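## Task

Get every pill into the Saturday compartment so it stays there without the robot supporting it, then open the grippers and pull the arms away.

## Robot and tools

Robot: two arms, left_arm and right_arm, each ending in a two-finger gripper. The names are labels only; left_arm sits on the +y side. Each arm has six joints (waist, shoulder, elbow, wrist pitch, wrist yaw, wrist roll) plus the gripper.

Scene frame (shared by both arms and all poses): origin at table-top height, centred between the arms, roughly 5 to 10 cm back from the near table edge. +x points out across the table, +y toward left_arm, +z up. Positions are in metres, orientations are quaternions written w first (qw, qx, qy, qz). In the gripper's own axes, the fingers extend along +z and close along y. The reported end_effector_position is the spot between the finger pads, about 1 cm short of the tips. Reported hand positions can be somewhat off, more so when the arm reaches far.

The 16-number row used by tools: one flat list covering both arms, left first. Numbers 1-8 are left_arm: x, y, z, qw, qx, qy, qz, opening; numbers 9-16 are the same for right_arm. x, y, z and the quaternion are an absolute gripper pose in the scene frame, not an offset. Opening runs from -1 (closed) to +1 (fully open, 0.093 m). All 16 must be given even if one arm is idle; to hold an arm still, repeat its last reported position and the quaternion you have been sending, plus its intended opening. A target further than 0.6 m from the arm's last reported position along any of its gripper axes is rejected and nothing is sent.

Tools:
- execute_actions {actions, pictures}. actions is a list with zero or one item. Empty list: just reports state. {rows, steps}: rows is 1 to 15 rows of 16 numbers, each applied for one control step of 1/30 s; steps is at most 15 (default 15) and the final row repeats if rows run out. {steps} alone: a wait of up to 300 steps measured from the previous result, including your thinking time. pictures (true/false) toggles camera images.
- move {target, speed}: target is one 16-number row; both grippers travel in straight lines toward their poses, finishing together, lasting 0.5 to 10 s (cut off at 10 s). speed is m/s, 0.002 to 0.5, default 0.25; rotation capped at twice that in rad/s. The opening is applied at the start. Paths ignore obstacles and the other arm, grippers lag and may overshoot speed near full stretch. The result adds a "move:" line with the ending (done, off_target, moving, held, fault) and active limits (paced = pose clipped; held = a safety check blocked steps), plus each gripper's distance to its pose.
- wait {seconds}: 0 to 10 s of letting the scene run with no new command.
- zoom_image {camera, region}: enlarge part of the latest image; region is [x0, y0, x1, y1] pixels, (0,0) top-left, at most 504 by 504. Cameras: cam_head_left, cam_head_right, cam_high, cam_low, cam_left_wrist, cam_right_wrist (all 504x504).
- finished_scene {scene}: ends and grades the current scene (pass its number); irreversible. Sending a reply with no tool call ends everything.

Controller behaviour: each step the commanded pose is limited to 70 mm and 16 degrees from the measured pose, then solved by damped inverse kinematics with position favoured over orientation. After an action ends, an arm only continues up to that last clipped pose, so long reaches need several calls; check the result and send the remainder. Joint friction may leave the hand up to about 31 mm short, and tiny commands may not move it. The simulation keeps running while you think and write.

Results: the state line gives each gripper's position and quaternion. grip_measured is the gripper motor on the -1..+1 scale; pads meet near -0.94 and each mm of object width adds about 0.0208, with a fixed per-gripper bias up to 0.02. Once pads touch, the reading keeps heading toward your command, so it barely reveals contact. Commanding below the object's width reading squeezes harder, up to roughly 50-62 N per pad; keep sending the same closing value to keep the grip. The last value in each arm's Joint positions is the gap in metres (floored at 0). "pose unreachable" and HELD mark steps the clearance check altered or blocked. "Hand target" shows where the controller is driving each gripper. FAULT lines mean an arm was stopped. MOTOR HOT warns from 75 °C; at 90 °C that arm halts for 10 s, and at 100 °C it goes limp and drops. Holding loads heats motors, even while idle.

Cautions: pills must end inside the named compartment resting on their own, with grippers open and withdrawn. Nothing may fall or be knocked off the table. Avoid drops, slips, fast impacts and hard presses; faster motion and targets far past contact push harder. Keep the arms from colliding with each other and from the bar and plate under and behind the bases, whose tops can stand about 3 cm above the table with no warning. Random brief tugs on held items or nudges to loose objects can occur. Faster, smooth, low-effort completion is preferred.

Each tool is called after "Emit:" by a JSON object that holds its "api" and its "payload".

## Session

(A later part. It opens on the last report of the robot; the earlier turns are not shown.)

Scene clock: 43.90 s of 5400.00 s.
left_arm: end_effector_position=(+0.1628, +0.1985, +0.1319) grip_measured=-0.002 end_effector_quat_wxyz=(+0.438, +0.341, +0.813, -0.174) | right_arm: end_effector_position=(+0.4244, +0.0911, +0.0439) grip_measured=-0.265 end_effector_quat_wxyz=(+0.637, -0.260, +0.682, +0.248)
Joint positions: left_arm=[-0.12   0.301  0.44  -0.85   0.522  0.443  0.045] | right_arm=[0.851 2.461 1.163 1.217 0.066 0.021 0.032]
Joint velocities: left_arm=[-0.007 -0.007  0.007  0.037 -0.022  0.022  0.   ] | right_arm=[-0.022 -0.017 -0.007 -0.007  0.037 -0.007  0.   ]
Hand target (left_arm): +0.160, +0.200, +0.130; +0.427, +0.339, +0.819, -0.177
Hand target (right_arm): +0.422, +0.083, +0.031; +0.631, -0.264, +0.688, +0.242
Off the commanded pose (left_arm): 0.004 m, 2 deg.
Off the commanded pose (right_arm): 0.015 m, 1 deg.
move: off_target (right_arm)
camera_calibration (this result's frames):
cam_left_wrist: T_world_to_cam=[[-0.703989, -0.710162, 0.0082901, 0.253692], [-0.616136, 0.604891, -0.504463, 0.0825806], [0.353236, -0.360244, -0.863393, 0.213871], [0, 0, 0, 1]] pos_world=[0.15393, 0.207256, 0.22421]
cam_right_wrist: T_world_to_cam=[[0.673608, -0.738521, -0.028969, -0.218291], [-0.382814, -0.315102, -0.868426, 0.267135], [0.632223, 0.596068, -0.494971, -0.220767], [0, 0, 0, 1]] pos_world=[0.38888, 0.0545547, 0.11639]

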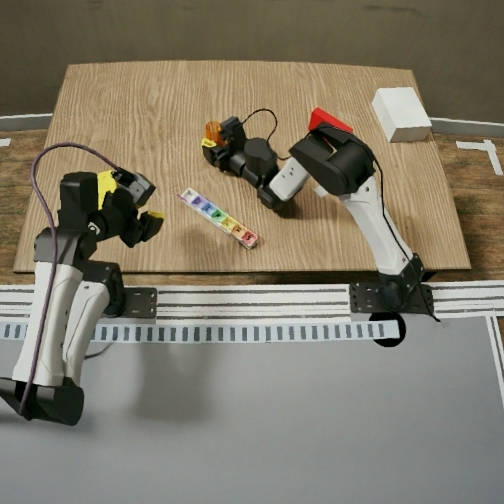

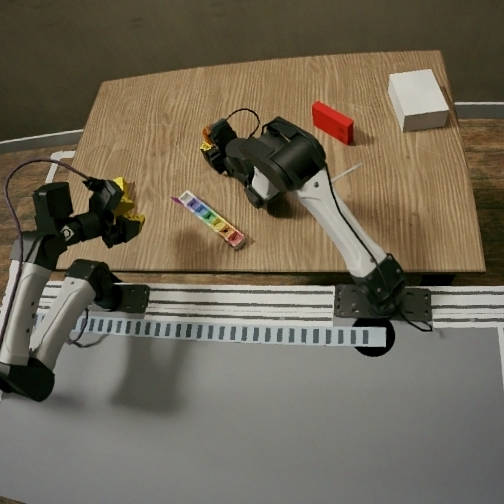

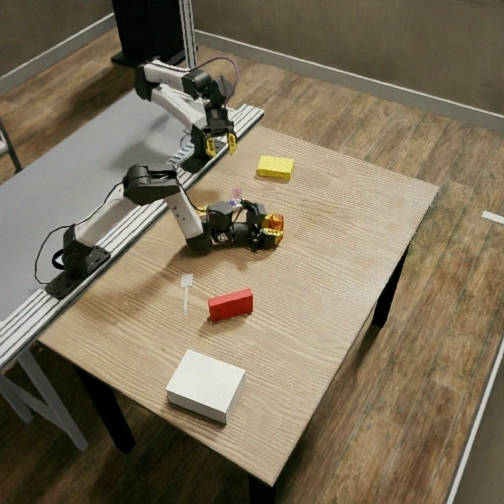

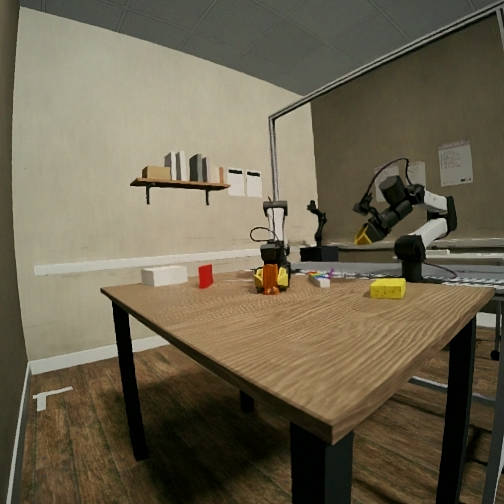

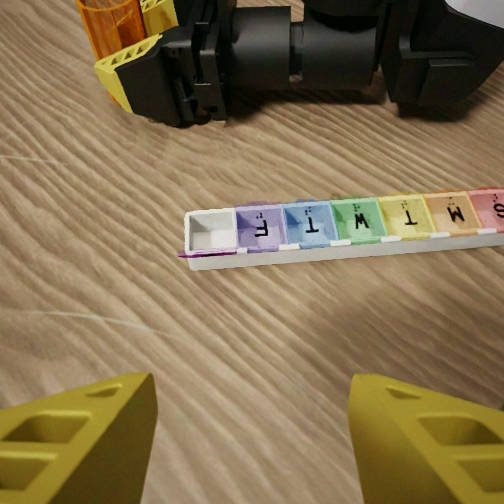

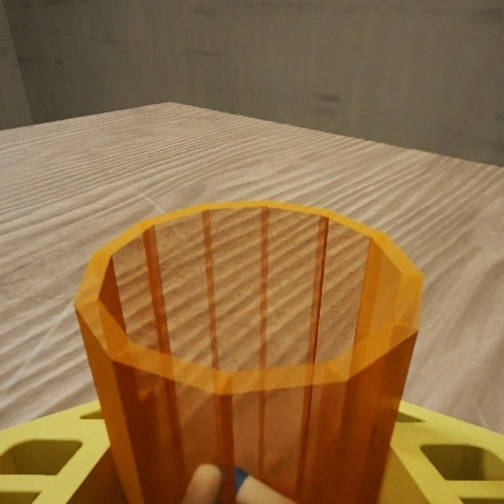

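Emit:
{"api": "move", "payload": {"target": [0.16,0.2,0.13,0.427,0.34,0.82,-0.177,0, 0.40,0.09,0.11,0.631,-0.264,0.688,0.242,-0.3], "speed": 0.15}}

Emit:
{"api": "move", "payload": {"target": [0.16,0.2,0.13,0.427,0.34,0.82,-0.177,0, 0.294,0.122,0.07,0.354,-0.874,0.298,-0.148,-0.3], "speed": 0.2}}

Emit:
{"api": "zoom_image", "payload": {"camera": "cam_low", "region": [280,230,360,300]}}

Scene clock: 45.70 s of 5400.00 s.
left_arm: end_effector_position=(+0.1628, +0.1985, +0.1319) grip_measured=-0.002 end_effector_quat_wxyz=(+0.438, +0.341, +0.813, -0.174) | right_arm: end_effector_position=(+0.4041, +0.0926, +0.1120) grip_measured=-0.265 end_effector_quat_wxyz=(+0.634, -0.263, +0.684, +0.246)
Joint positions: left_arm=[-0.12   0.301  0.44  -0.85   0.522  0.443  0.045] | right_arm=[0.886 2.209 1.086 1.034 0.1   0.021 0.032]
Joint velocities: left_arm=[-0.002 -0.007 -0.017 -0.037 -0.022 -0.022 -0.   ] | right_arm=[-0.017 -0.022  0.002 -0.037  0.051  0.037 -0.   ]
Hand target (left_arm): +0.160, +0.200, +0.130; +0.427, +0.339, +0.819, -0.177
Hand target (right_arm): +0.400, +0.089, +0.109; +0.631, -0.264, +0.688, +0.242
Off the commanded pose (left_arm): 0.004 m, 2 deg.
Off the commanded pose (right_arm): 0.005 m, 1 deg.
move: done
camera_calibration (this result's frames):
cam_left_wrist: T_world_to_cam=[[-0.703989, -0.710162, 0.0082901, 0.253692], [-0.616136, 0.604891, -0.504463, 0.0825806], [0.353236, -0.360244, -0.863393, 0.213871], [0, 0, 0, 1]] pos_world=[0.15393, 0.207256, 0.22421]
cam_right_wrist: T_world_to_cam=[[0.674887, -0.737487, -0.025299, -0.202505], [-0.386006, -0.323606, -0.863874, 0.32054], [0.62891, 0.592783, -0.503071, -0.172566], [0, 0, 0, 1]] pos_world=[0.368926, 0.0566782, 0.18497]

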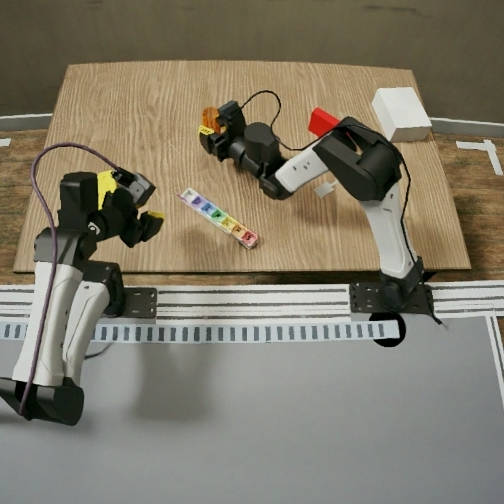

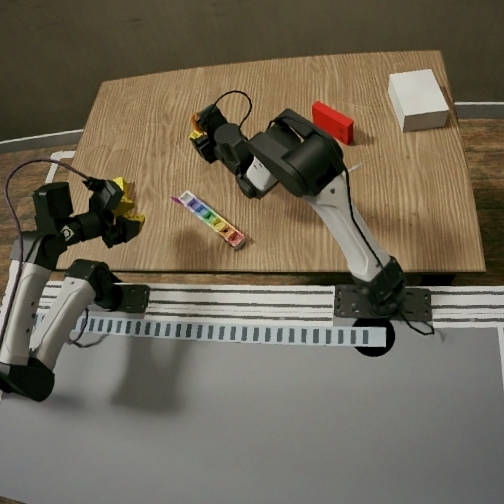

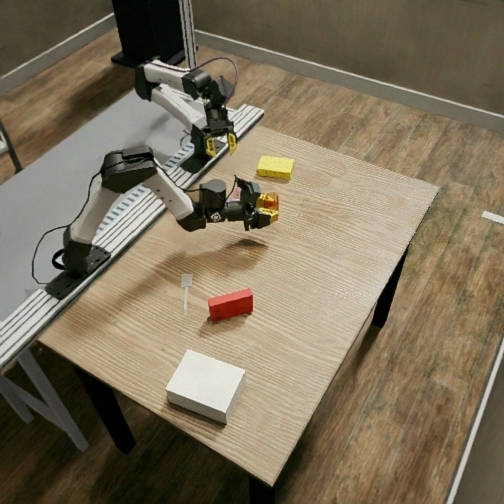

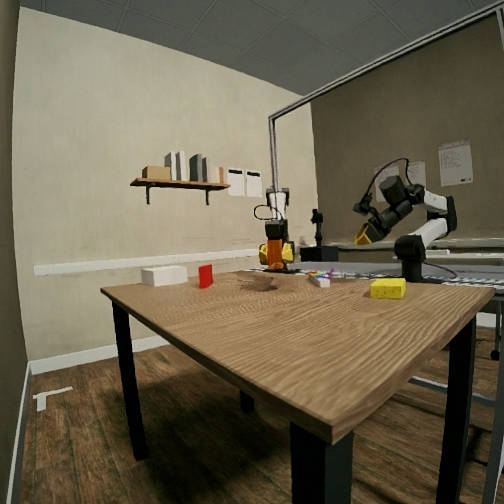

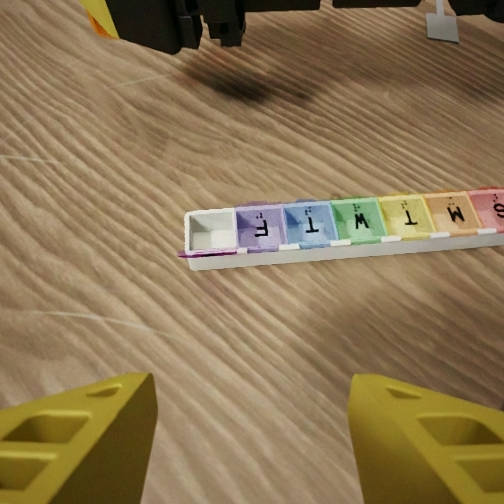

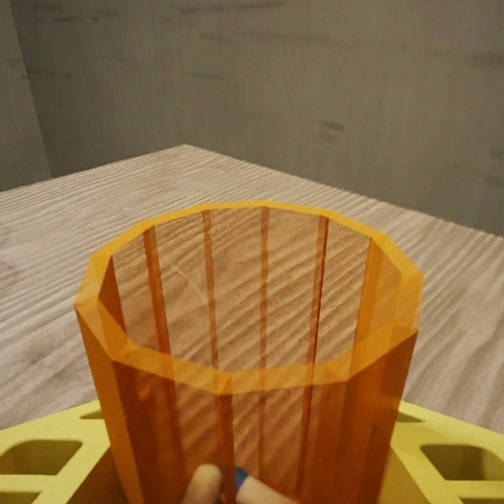

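Scene clock: 50.77 s of 5400.00 s.
left_arm: end_effector_position=(+0.1628, +0.1985, +0.1319) grip_measured=-0.002 end_effector_quat_wxyz=(+0.438, +0.341, +0.813, -0.174) | right_arm: end_effector_position=(+0.2891, +0.1109, +0.0588) grip_measured=-0.265 end_effector_quat_wxyz=(-0.341, +0.877, -0.305, +0.143)
Joint positions: left_arm=[-0.12   0.301  0.44  -0.85   0.522  0.443  0.045] | right_arm=[ 1.084  2.017  1.302 -0.121  0.126 -1.48   0.032]
Joint velocities: left_arm=[-0.002  0.002 -0.002 -0.051 -0.022  0.022  0.   ] | right_arm=[ 0.002 -0.017 -0.002 -0.007 -0.007  0.022 -0.   ]
Hand target (left_arm): +0.160, +0.200, +0.130; +0.427, +0.339, +0.819, -0.177
Hand target (right_arm): +0.292, +0.118, +0.071; -0.352, +0.873, -0.301, +0.151
Off the commanded pose (left_arm): 0.004 m, 2 deg.
Off the commanded pose (right_arm): 0.017 m, 2 deg.
move: off_target (right_arm)
camera_calibration (this result's frames):
cam_left_wrist: T_world_to_cam=[[-0.703989, -0.710162, 0.0082901, 0.253692], [-0.616136, 0.604891, -0.504463, 0.0825806], [0.353236, -0.360244, -0.863393, 0.213871], [0, 0, 0, 1]] pos_world=[0.15393, 0.207256, 0.22421]
cam_right_wrist: T_world_to_cam=[[0.458218, 0.569789, 0.682185, -0.236702], [0.48584, -0.803258, 0.34458, -0.0338405], [0.744309, 0.17354, -0.644894, -0.116415], [0, 0, 0, 1]] pos_world=[0.211551, 0.12789, 0.0980604]

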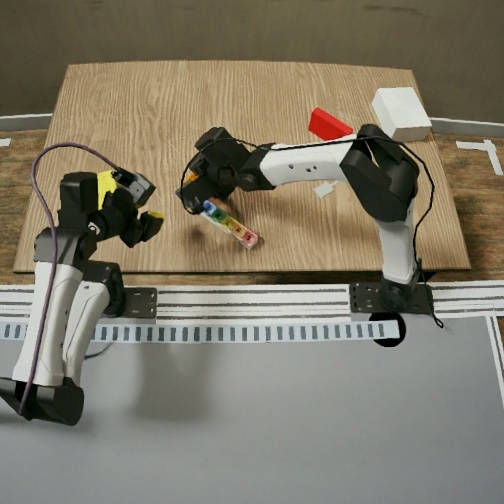

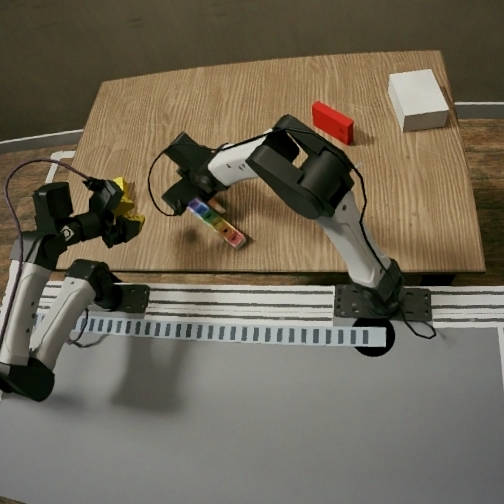

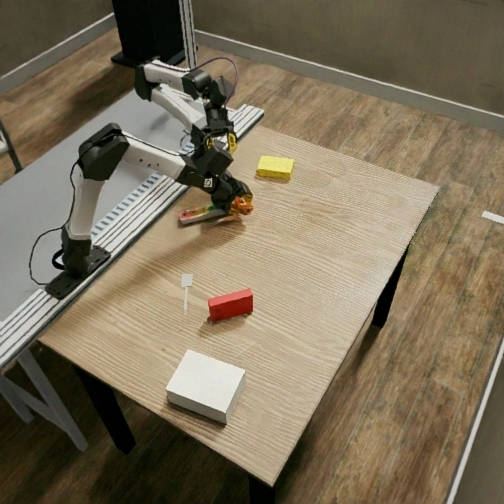

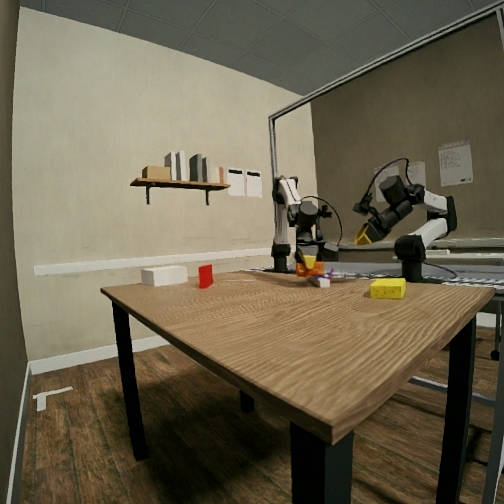

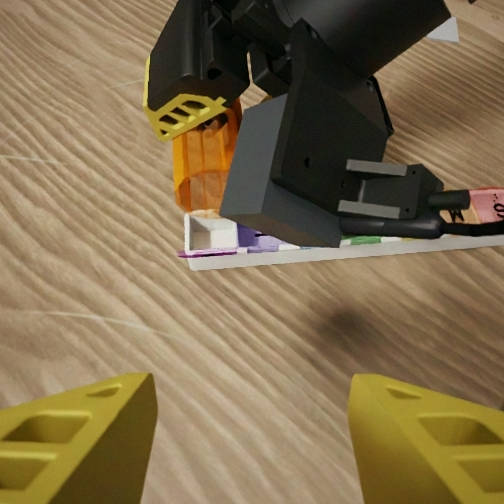

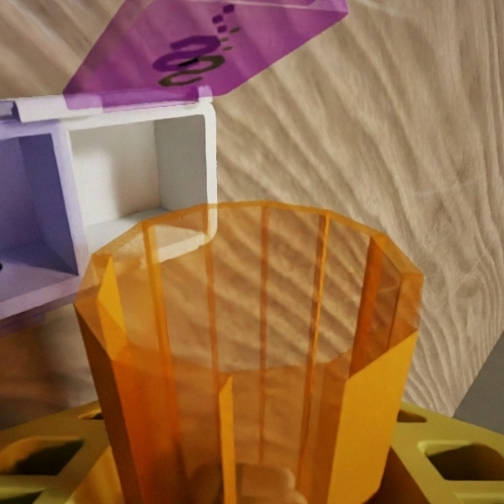

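Region (280, 230, 360, 300) of cam_low's 504x504 image, scaled by 6.300, with more detail than that image has; it fills the top 441 rows of this view, and the rest is white.

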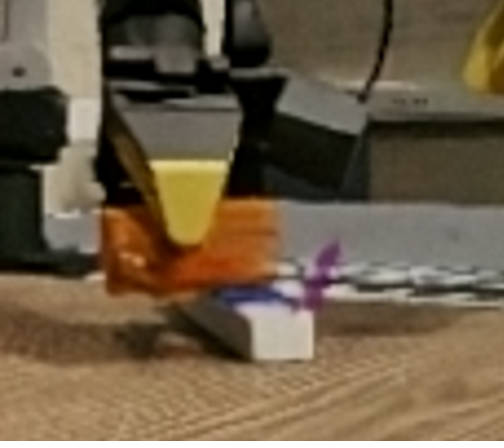

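Emit:
{"api": "move", "payload": {"target": [0.16,0.2,0.13,0.427,0.34,0.82,-0.177,0, 0.288,0.12,0.056,0.329,-0.878,0.264,-0.225,-0.3], "speed": 0.04}}

Emit:
{"api": "zoom_image", "payload": {"camera": "cam_low", "region": [280,230,360,300]}}

Scene clock: 54.07 s of 5400.00 s.
left_arm: end_effector_position=(+0.1628, +0.1985, +0.1319) grip_measured=-0.002 end_effector_quat_wxyz=(+0.438, +0.341, +0.813, -0.174) | right_arm: end_effector_position=(+0.2876, +0.1168, +0.0596) grip_measured=-0.265 end_effector_quat_wxyz=(-0.329, +0.879, -0.268, +0.219)
Joint positions: left_arm=[-0.12   0.301  0.44  -0.85   0.522  0.443  0.045] | right_arm=[ 1.141  2.036  1.302 -0.08   0.28  -1.566  0.032]
Joint velocities: left_arm=[-0.007 -0.012 -0.002 -0.051  0.051  0.051  0.001] | right_arm=[ 0.002  0.012  0.007  0.037  0.051 -0.066  0.001]
Hand target (left_arm): +0.160, +0.200, +0.130; +0.427, +0.339, +0.819, -0.177
Hand target (right_arm): +0.288, +0.120, +0.056; -0.330, +0.878, -0.264, +0.225
Off the commanded pose (left_arm): 0.004 m, 2 deg.
Off the commanded pose (right_arm): 0.005 m, 1 deg.
move: done
camera_calibration (this result's frames):
cam_left_wrist: T_world_to_cam=[[-0.703989, -0.710162, 0.0082901, 0.253692], [-0.616136, 0.604891, -0.504463, 0.0825806], [0.353236, -0.360244, -0.863393, 0.213871], [0, 0, 0, 1]] pos_world=[0.15393, 0.207256, 0.22421]
cam_right_wrist: T_world_to_cam=[[0.346351, 0.629445, 0.695586, -0.215529], [0.433034, -0.76503, 0.476666, -0.0257446], [0.83218, 0.136118, -0.53754, -0.143152], [0, 0, 0, 1]] pos_world=[0.204925, 0.135454, 0.0852409]

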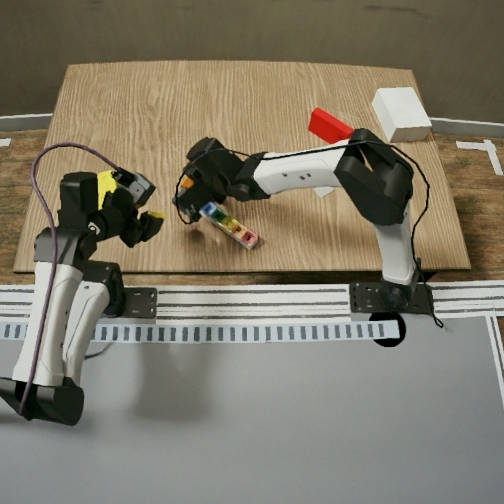

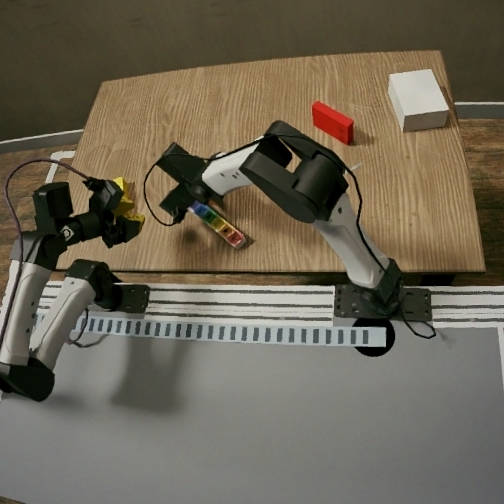

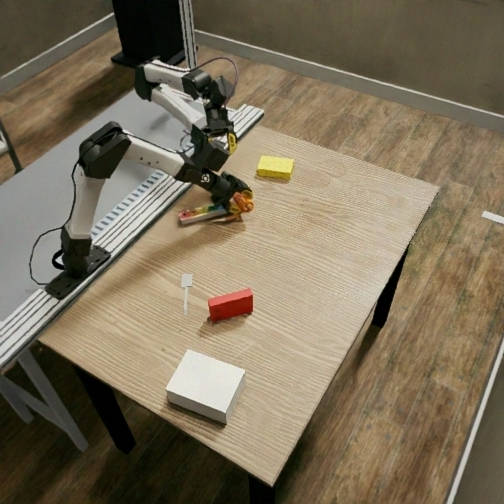

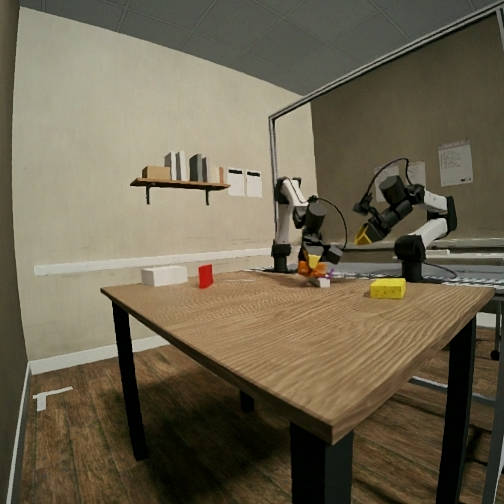

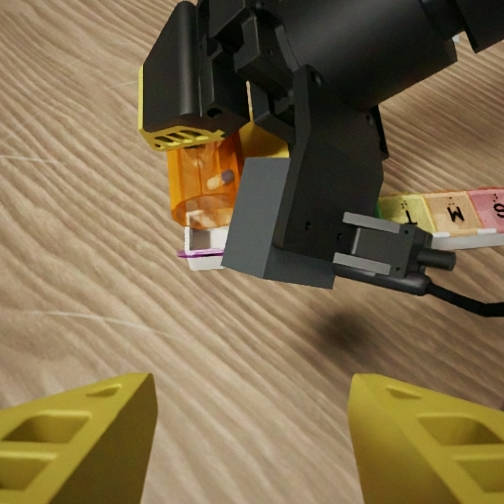

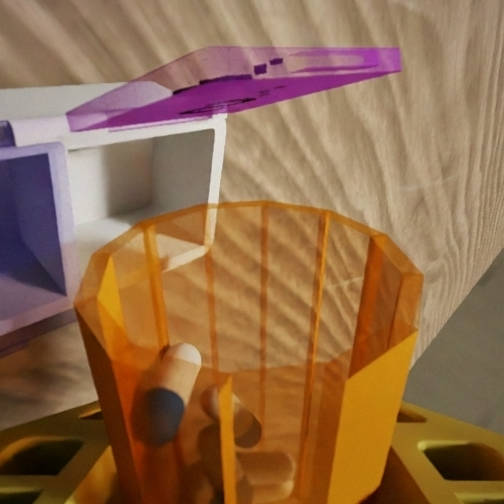

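Region (280, 230, 360, 300) of cam_low's 504x504 image, scaled by 6.300, with more detail than that image has; it fills the top 441 rows of this view, and the rest is white.

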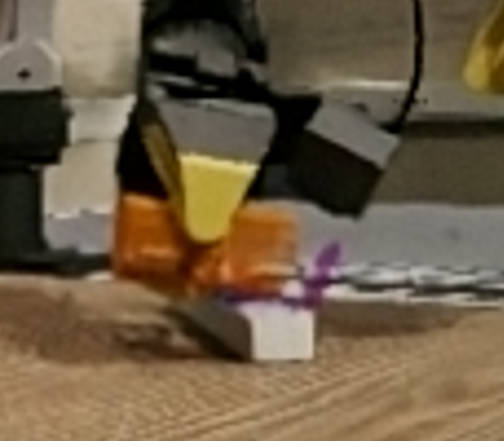

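Good. Tilt to 110 in place.

Emit:
{"api": "move", "payload": {"target": [0.16,0.2,0.13,0.427,0.34,0.82,-0.177,0, 0.287,0.121,0.058,0.301,-0.876,0.229,-0.299,-0.3], "speed": 0.025}}

Emit:
{"api": "zoom_image", "payload": {"camera": "cam_low", "region": [280,230,360,300]}}

Scene clock: 58.23 s of 5400.00 s.
left_arm: end_effector_position=(+0.1628, +0.1985, +0.1319) grip_measured=-0.002 end_effector_quat_wxyz=(+0.438, +0.341, +0.813, -0.174) | right_arm: end_effector_position=(+0.2858, +0.1150, +0.0611) grip_measured=-0.265 end_effector_quat_wxyz=(-0.300, +0.878, -0.232, +0.293)
Joint positions: left_arm=[-0.12   0.301  0.44  -0.85   0.522  0.443  0.045] | right_arm=[ 1.19   2.05   1.302 -0.069  0.438 -1.656  0.032]
Joint velocities: left_arm=[-0.002 -0.017 -0.012  0.007  0.037 -0.007  0.001] | right_arm=[ 0.007 -0.002 -0.017 -0.037  0.081 -0.037 -0.   ]
Hand target (left_arm): +0.160, +0.200, +0.130; +0.427, +0.339, +0.819, -0.177
Hand target (right_arm): +0.287, +0.121, +0.058; -0.302, +0.876, -0.229, +0.299
Off the commanded pose (left_arm): 0.004 m, 2 deg.
Off the commanded pose (right_arm): 0.007 m, 1 deg.
move: done
camera_calibration (this result's frames):
cam_left_wrist: T_world_to_cam=[[-0.703989, -0.710162, 0.0082901, 0.253692], [-0.616136, 0.604891, -0.504463, 0.0825806], [0.353236, -0.360244, -0.863393, 0.213871], [0, 0, 0, 1]] pos_world=[0.15393, 0.207256, 0.22421]
cam_right_wrist: T_world_to_cam=[[0.251238, 0.701954, 0.666439, -0.194211], [0.357194, -0.707163, 0.610191, -0.02022], [0.899607, 0.0847453, -0.4284, -0.160579], [0, 0, 0, 1]] pos_world=[0.200473, 0.135636, 0.0729758]

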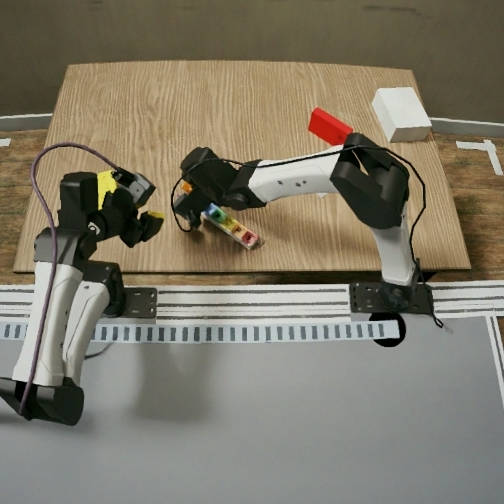

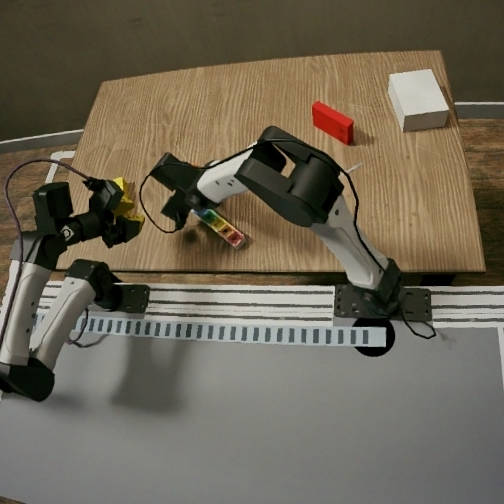

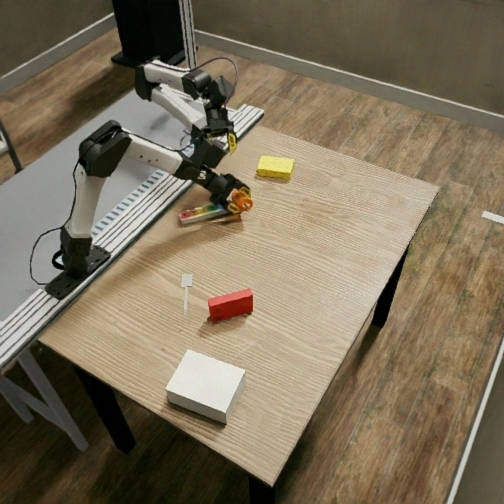

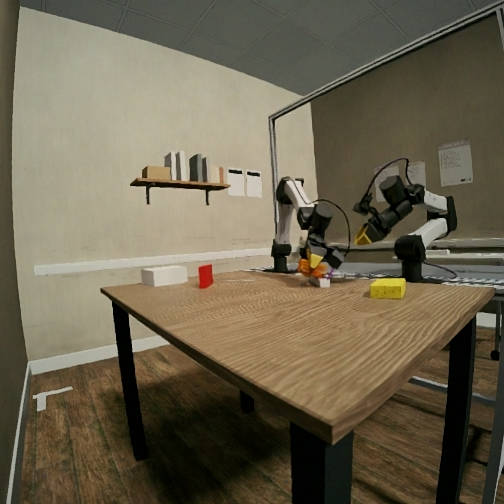

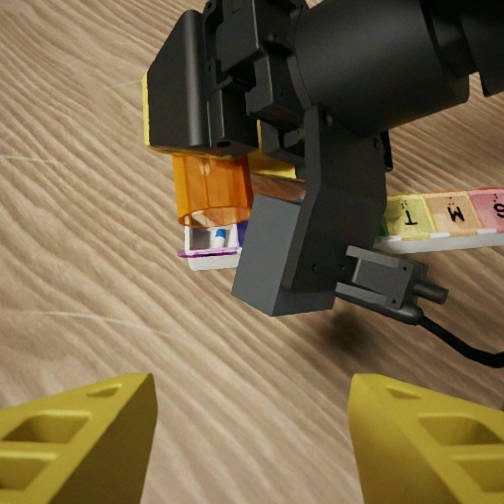

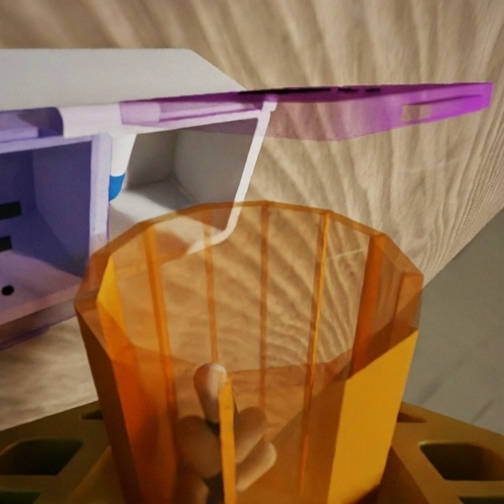

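Region (280, 230, 360, 300) of cam_low's 504x504 image, scaled by 6.300, with more detail than that image has; it fills the top 441 rows of this view, and the rest is white.

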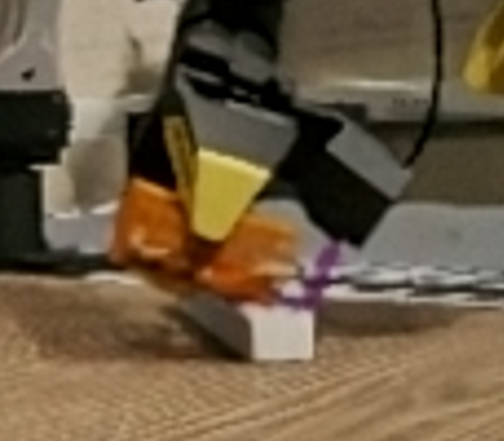

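Emit:
{"api": "move", "payload": {"target": [0.16,0.2,0.13,0.427,0.34,0.82,-0.177,0, 0.284,0.129,0.061,0.271,-0.867,0.191,-0.372,-0.3], "speed": 0.02}}

Emit:
{"api": "zoom_image", "payload": {"camera": "cam_left_wrist", "region": [130,140,300,310]}}

Scene clock: 64.87 s of 5400.00 s.
left_arm: end_effector_position=(+0.1628, +0.1985, +0.1319) grip_measured=-0.002 end_effector_quat_wxyz=(+0.438, +0.341, +0.813, -0.174) | right_arm: end_effector_position=(+0.2837, +0.1224, +0.0619) grip_measured=-0.265 end_effector_quat_wxyz=(-0.271, +0.868, -0.195, +0.369)
Joint positions: left_arm=[-0.12   0.301  0.44  -0.85   0.522  0.443  0.045] | right_arm=[ 1.246  2.1    1.333 -0.039  0.602 -1.749  0.032]
Joint velocities: left_arm=[-0.002 -0.002 -0.022  0.066  0.051 -0.095 -0.   ] | right_arm=[-0.017 -0.002 -0.017 -0.051 -0.037 -0.037 -0.   ]
Hand target (left_arm): +0.160, +0.200, +0.130; +0.427, +0.339, +0.819, -0.177
Hand target (right_arm): +0.284, +0.129, +0.061; -0.272, +0.867, -0.191, +0.372
Off the commanded pose (left_arm): 0.004 m, 2 deg.
Off the commanded pose (right_arm): 0.007 m, 1 deg.
move: done
camera_calibration (this result's frames):
cam_left_wrist: T_world_to_cam=[[-0.703989, -0.710162, 0.0082901, 0.253692], [-0.616136, 0.604891, -0.504463, 0.0825806], [0.353236, -0.360244, -0.863393, 0.213871], [0, 0, 0, 1]] pos_world=[0.15393, 0.207256, 0.22421]
cam_right_wrist: T_world_to_cam=[[0.157127, 0.767222, 0.621837, -0.1779], [0.258214, -0.639671, 0.723979, -0.00189999], [0.953224, 0.0468108, -0.298617, -0.177563], [0, 0, 0, 1]] pos_world=[0.197701, 0.143585, 0.0589771]

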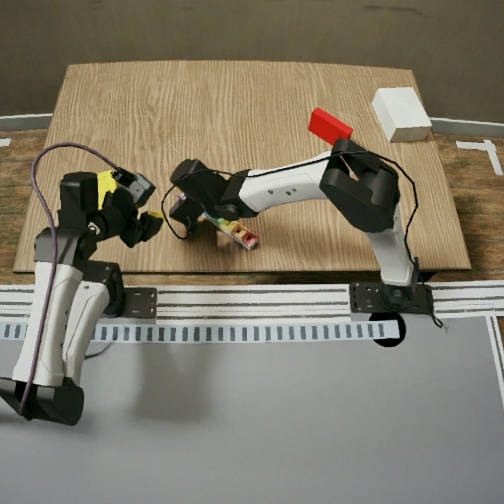

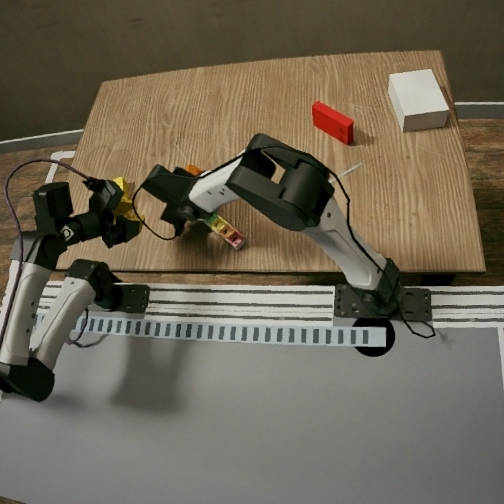

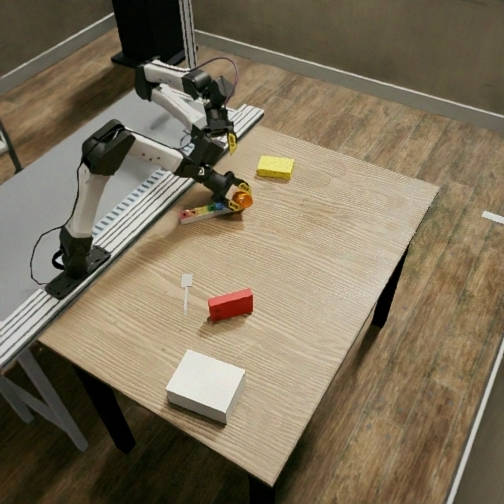

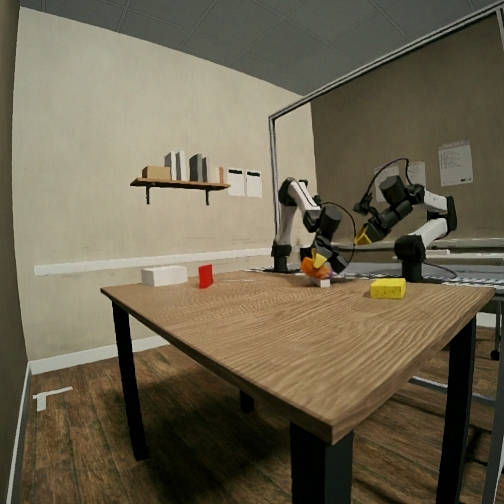

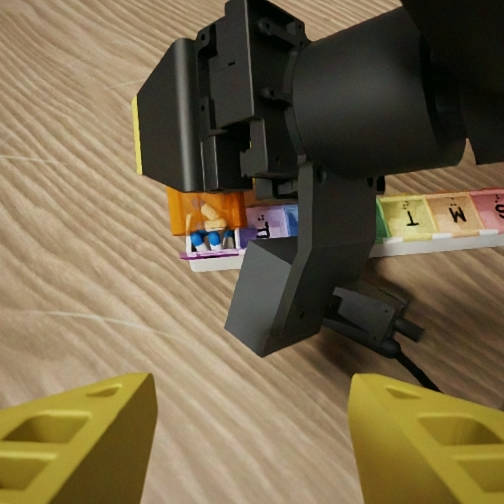

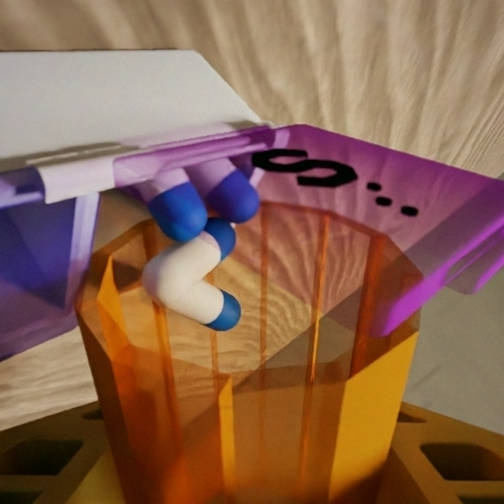

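Region (130, 140, 300, 310) of cam_left_wrist's 504x504 image, scaled by 2.965, with more detail than that image has.

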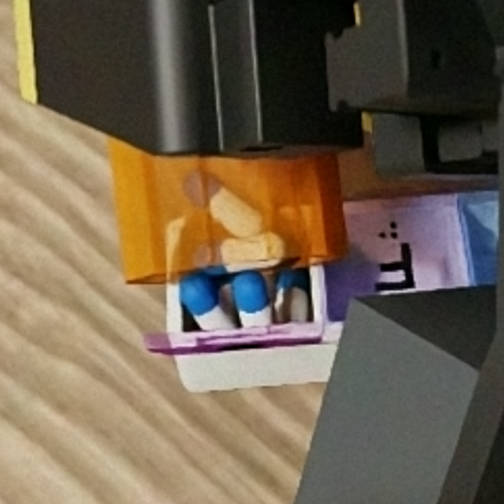

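Emit:
{"api": "move", "payload": {"target": [0.16,0.2,0.13,0.427,0.34,0.82,-0.177,0, 0.292,0.121,0.063,0.271,-0.867,0.191,-0.372,-0.3], "speed": 0.01}}

Emit:
{"api": "zoom_image", "payload": {"camera": "cam_left_wrist", "region": [130,140,300,310]}}

Scene clock: 67.03 s of 5400.00 s.
left_arm: end_effector_position=(+0.1628, +0.1985, +0.1319) grip_measured=-0.002 end_effector_quat_wxyz=(+0.438, +0.341, +0.813, -0.174) | right_arm: end_effector_position=(+0.2870, +0.1213, +0.0624) grip_measured=-0.265 end_effector_quat_wxyz=(-0.269, +0.868, -0.190, +0.371)
Joint positions: left_arm=[-0.12   0.301  0.44  -0.85   0.522  0.443  0.045] | right_arm=[ 1.238  2.1    1.333 -0.034  0.599 -1.768  0.032]
Joint velocities: left_arm=[-0.017  0.002 -0.017 -0.007  0.037 -0.051 -0.001] | right_arm=[-0.017 -0.002  0.017 -0.007  0.007  0.007  0.   ]
Hand target (left_arm): +0.160, +0.200, +0.130; +0.427, +0.339, +0.819, -0.177
Hand target (right_arm): +0.292, +0.121, +0.063; -0.271, +0.867, -0.191, +0.372
Off the commanded pose (left_arm): 0.004 m, 2 deg.
Off the commanded pose (right_arm): 0.005 m, 0 deg.
move: done
camera_calibration (this result's frames):
cam_left_wrist: T_world_to_cam=[[-0.703989, -0.710162, 0.0082901, 0.253692], [-0.616136, 0.604891, -0.504463, 0.0825806], [0.353236, -0.360244, -0.863393, 0.213871], [0, 0, 0, 1]] pos_world=[0.15393, 0.207256, 0.22421]
cam_right_wrist: T_world_to_cam=[[0.148818, 0.773691, 0.615838, -0.175981], [0.257505, -0.631607, 0.731275, -0.00510983], [0.954748, 0.0497541, -0.293224, -0.181679], [0, 0, 0, 1]] pos_world=[0.200963, 0.141967, 0.0588399]

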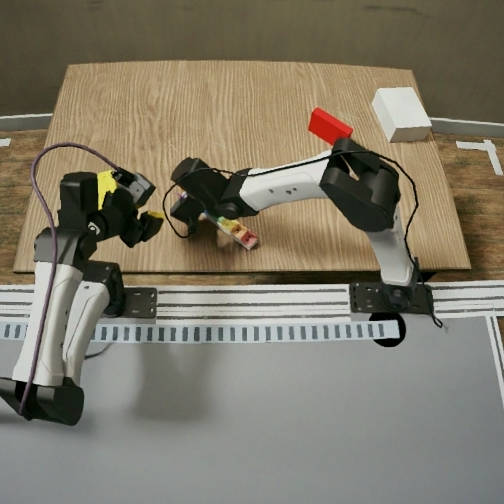

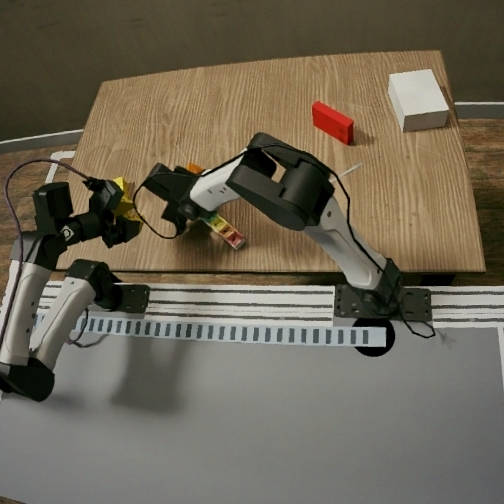

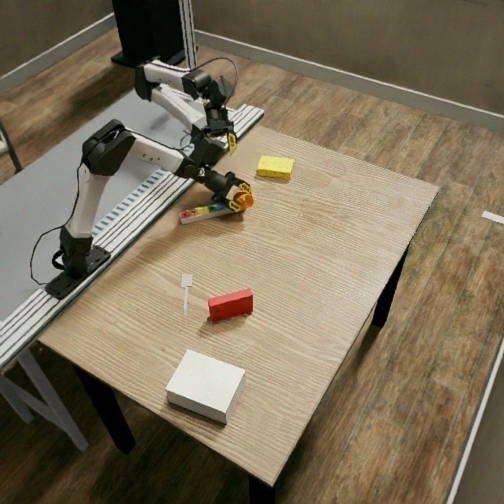

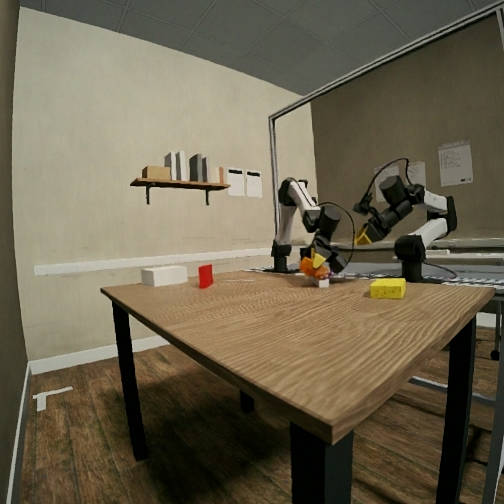

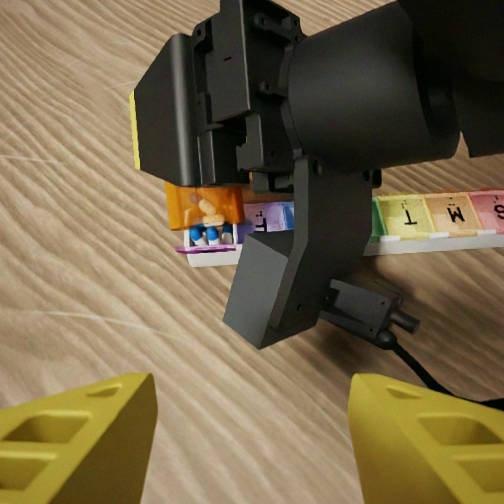

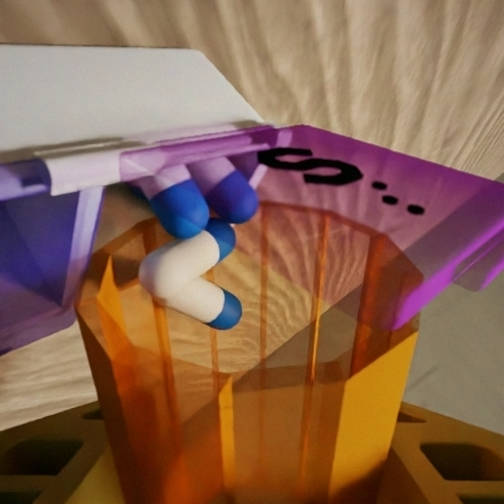

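Region (130, 140, 300, 310) of cam_left_wrist's 504x504 image, scaled by 2.965, with more detail than that image has.

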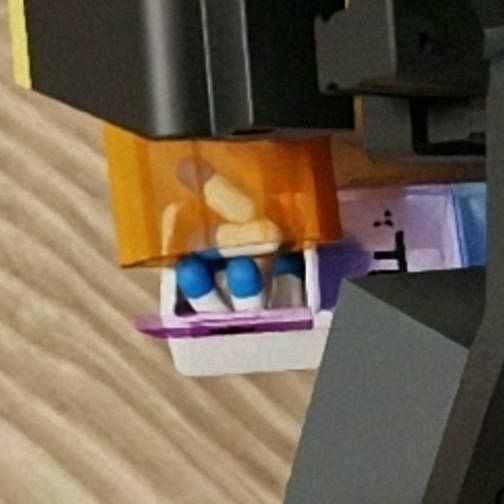

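The box drags along; lift a bit.

Emit:
{"api": "move", "payload": {"target": [0.16,0.2,0.13,0.427,0.34,0.82,-0.177,0, 0.295,0.119,0.073,0.271,-0.867,0.191,-0.372,-0.3], "speed": 0.008}}

Emit:
{"api": "zoom_image", "payload": {"camera": "cam_left_wrist", "region": [130,140,300,310]}}

Scene clock: 69.33 s of 5400.00 s.
left_arm: end_effector_position=(+0.1628, +0.1985, +0.1319) grip_measured=-0.002 end_effector_quat_wxyz=(+0.438, +0.341, +0.813, -0.174) | right_arm: end_effector_position=(+0.2902, +0.1196, +0.0621) grip_measured=-0.265 end_effector_quat_wxyz=(-0.267, +0.869, -0.189, +0.371)
Joint positions: left_arm=[-0.12   0.301  0.44  -0.85   0.522  0.443  0.045] | right_arm=[ 1.23   2.1    1.333 -0.034  0.594 -1.775  0.032]
Joint velocities: left_arm=[ 0.012  0.012  0.012 -0.007  0.022  0.051 -0.001] | right_arm=[-0.012 -0.007  0.007 -0.066 -0.051 -0.022 -0.002]
Hand target (left_arm): +0.160, +0.200, +0.130; +0.427, +0.339, +0.819, -0.177
Hand target (right_arm): +0.295, +0.119, +0.073; -0.271, +0.867, -0.191, +0.372
Off the commanded pose (left_arm): 0.004 m, 2 deg.
Off the commanded pose (right_arm): 0.012 m, 1 deg.
move: off_target (right_arm)
camera_calibration (this result's frames):
cam_left_wrist: T_world_to_cam=[[-0.703989, -0.710162, 0.0082901, 0.253692], [-0.616136, 0.604891, -0.504463, 0.0825806], [0.353236, -0.360244, -0.863393, 0.213871], [0, 0, 0, 1]] pos_world=[0.15393, 0.207256, 0.22421]
cam_right_wrist: T_world_to_cam=[[0.15015, 0.775808, 0.612843, -0.175349], [0.258079, -0.629135, 0.733202, -0.00739909], [0.954385, 0.0480718, -0.294684, -0.184334], [0, 0, 0, 1]] pos_world=[0.204164, 0.140243, 0.0585658]

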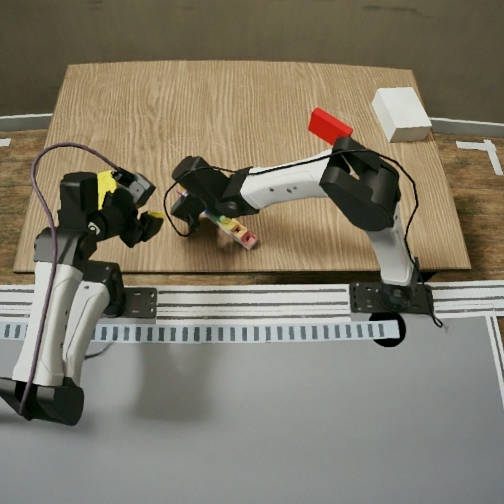

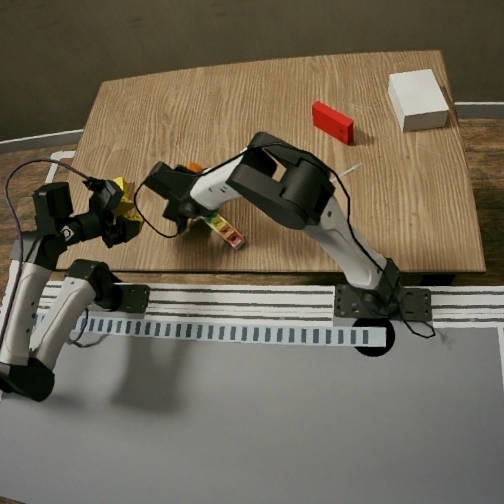

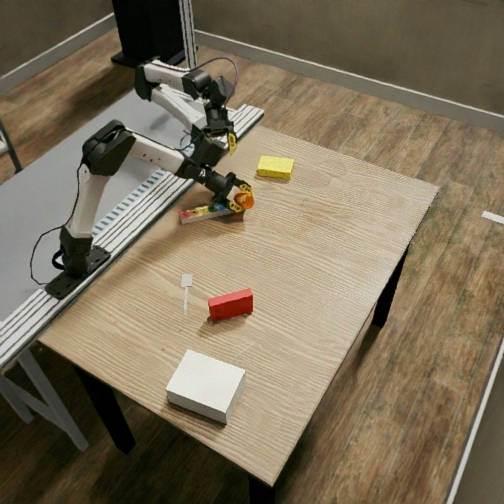

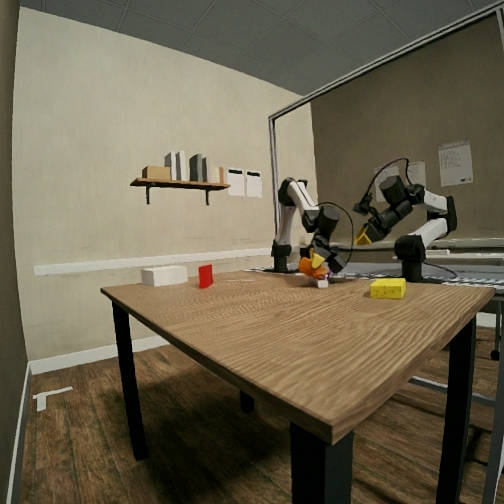

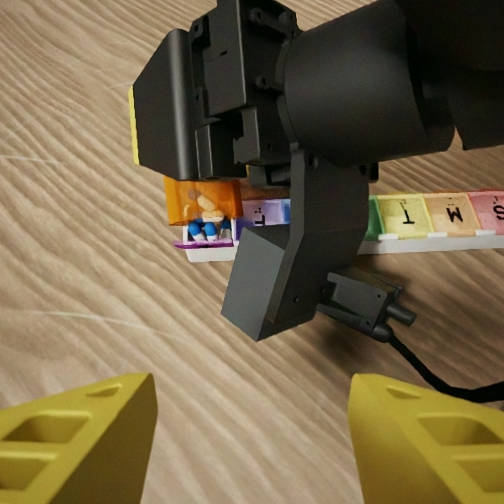

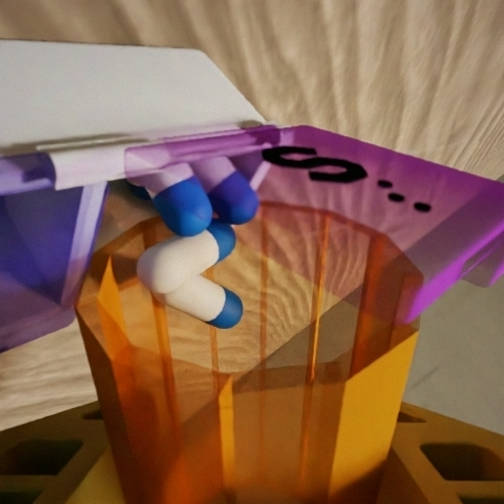

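Region (130, 140, 300, 310) of cam_left_wrist's 504x504 image, scaled by 2.965, with more detail than that image has.

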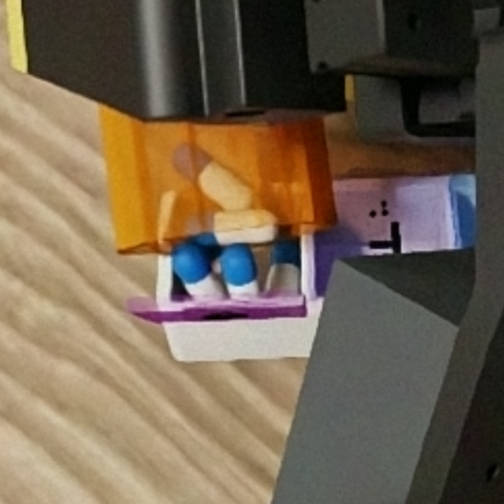

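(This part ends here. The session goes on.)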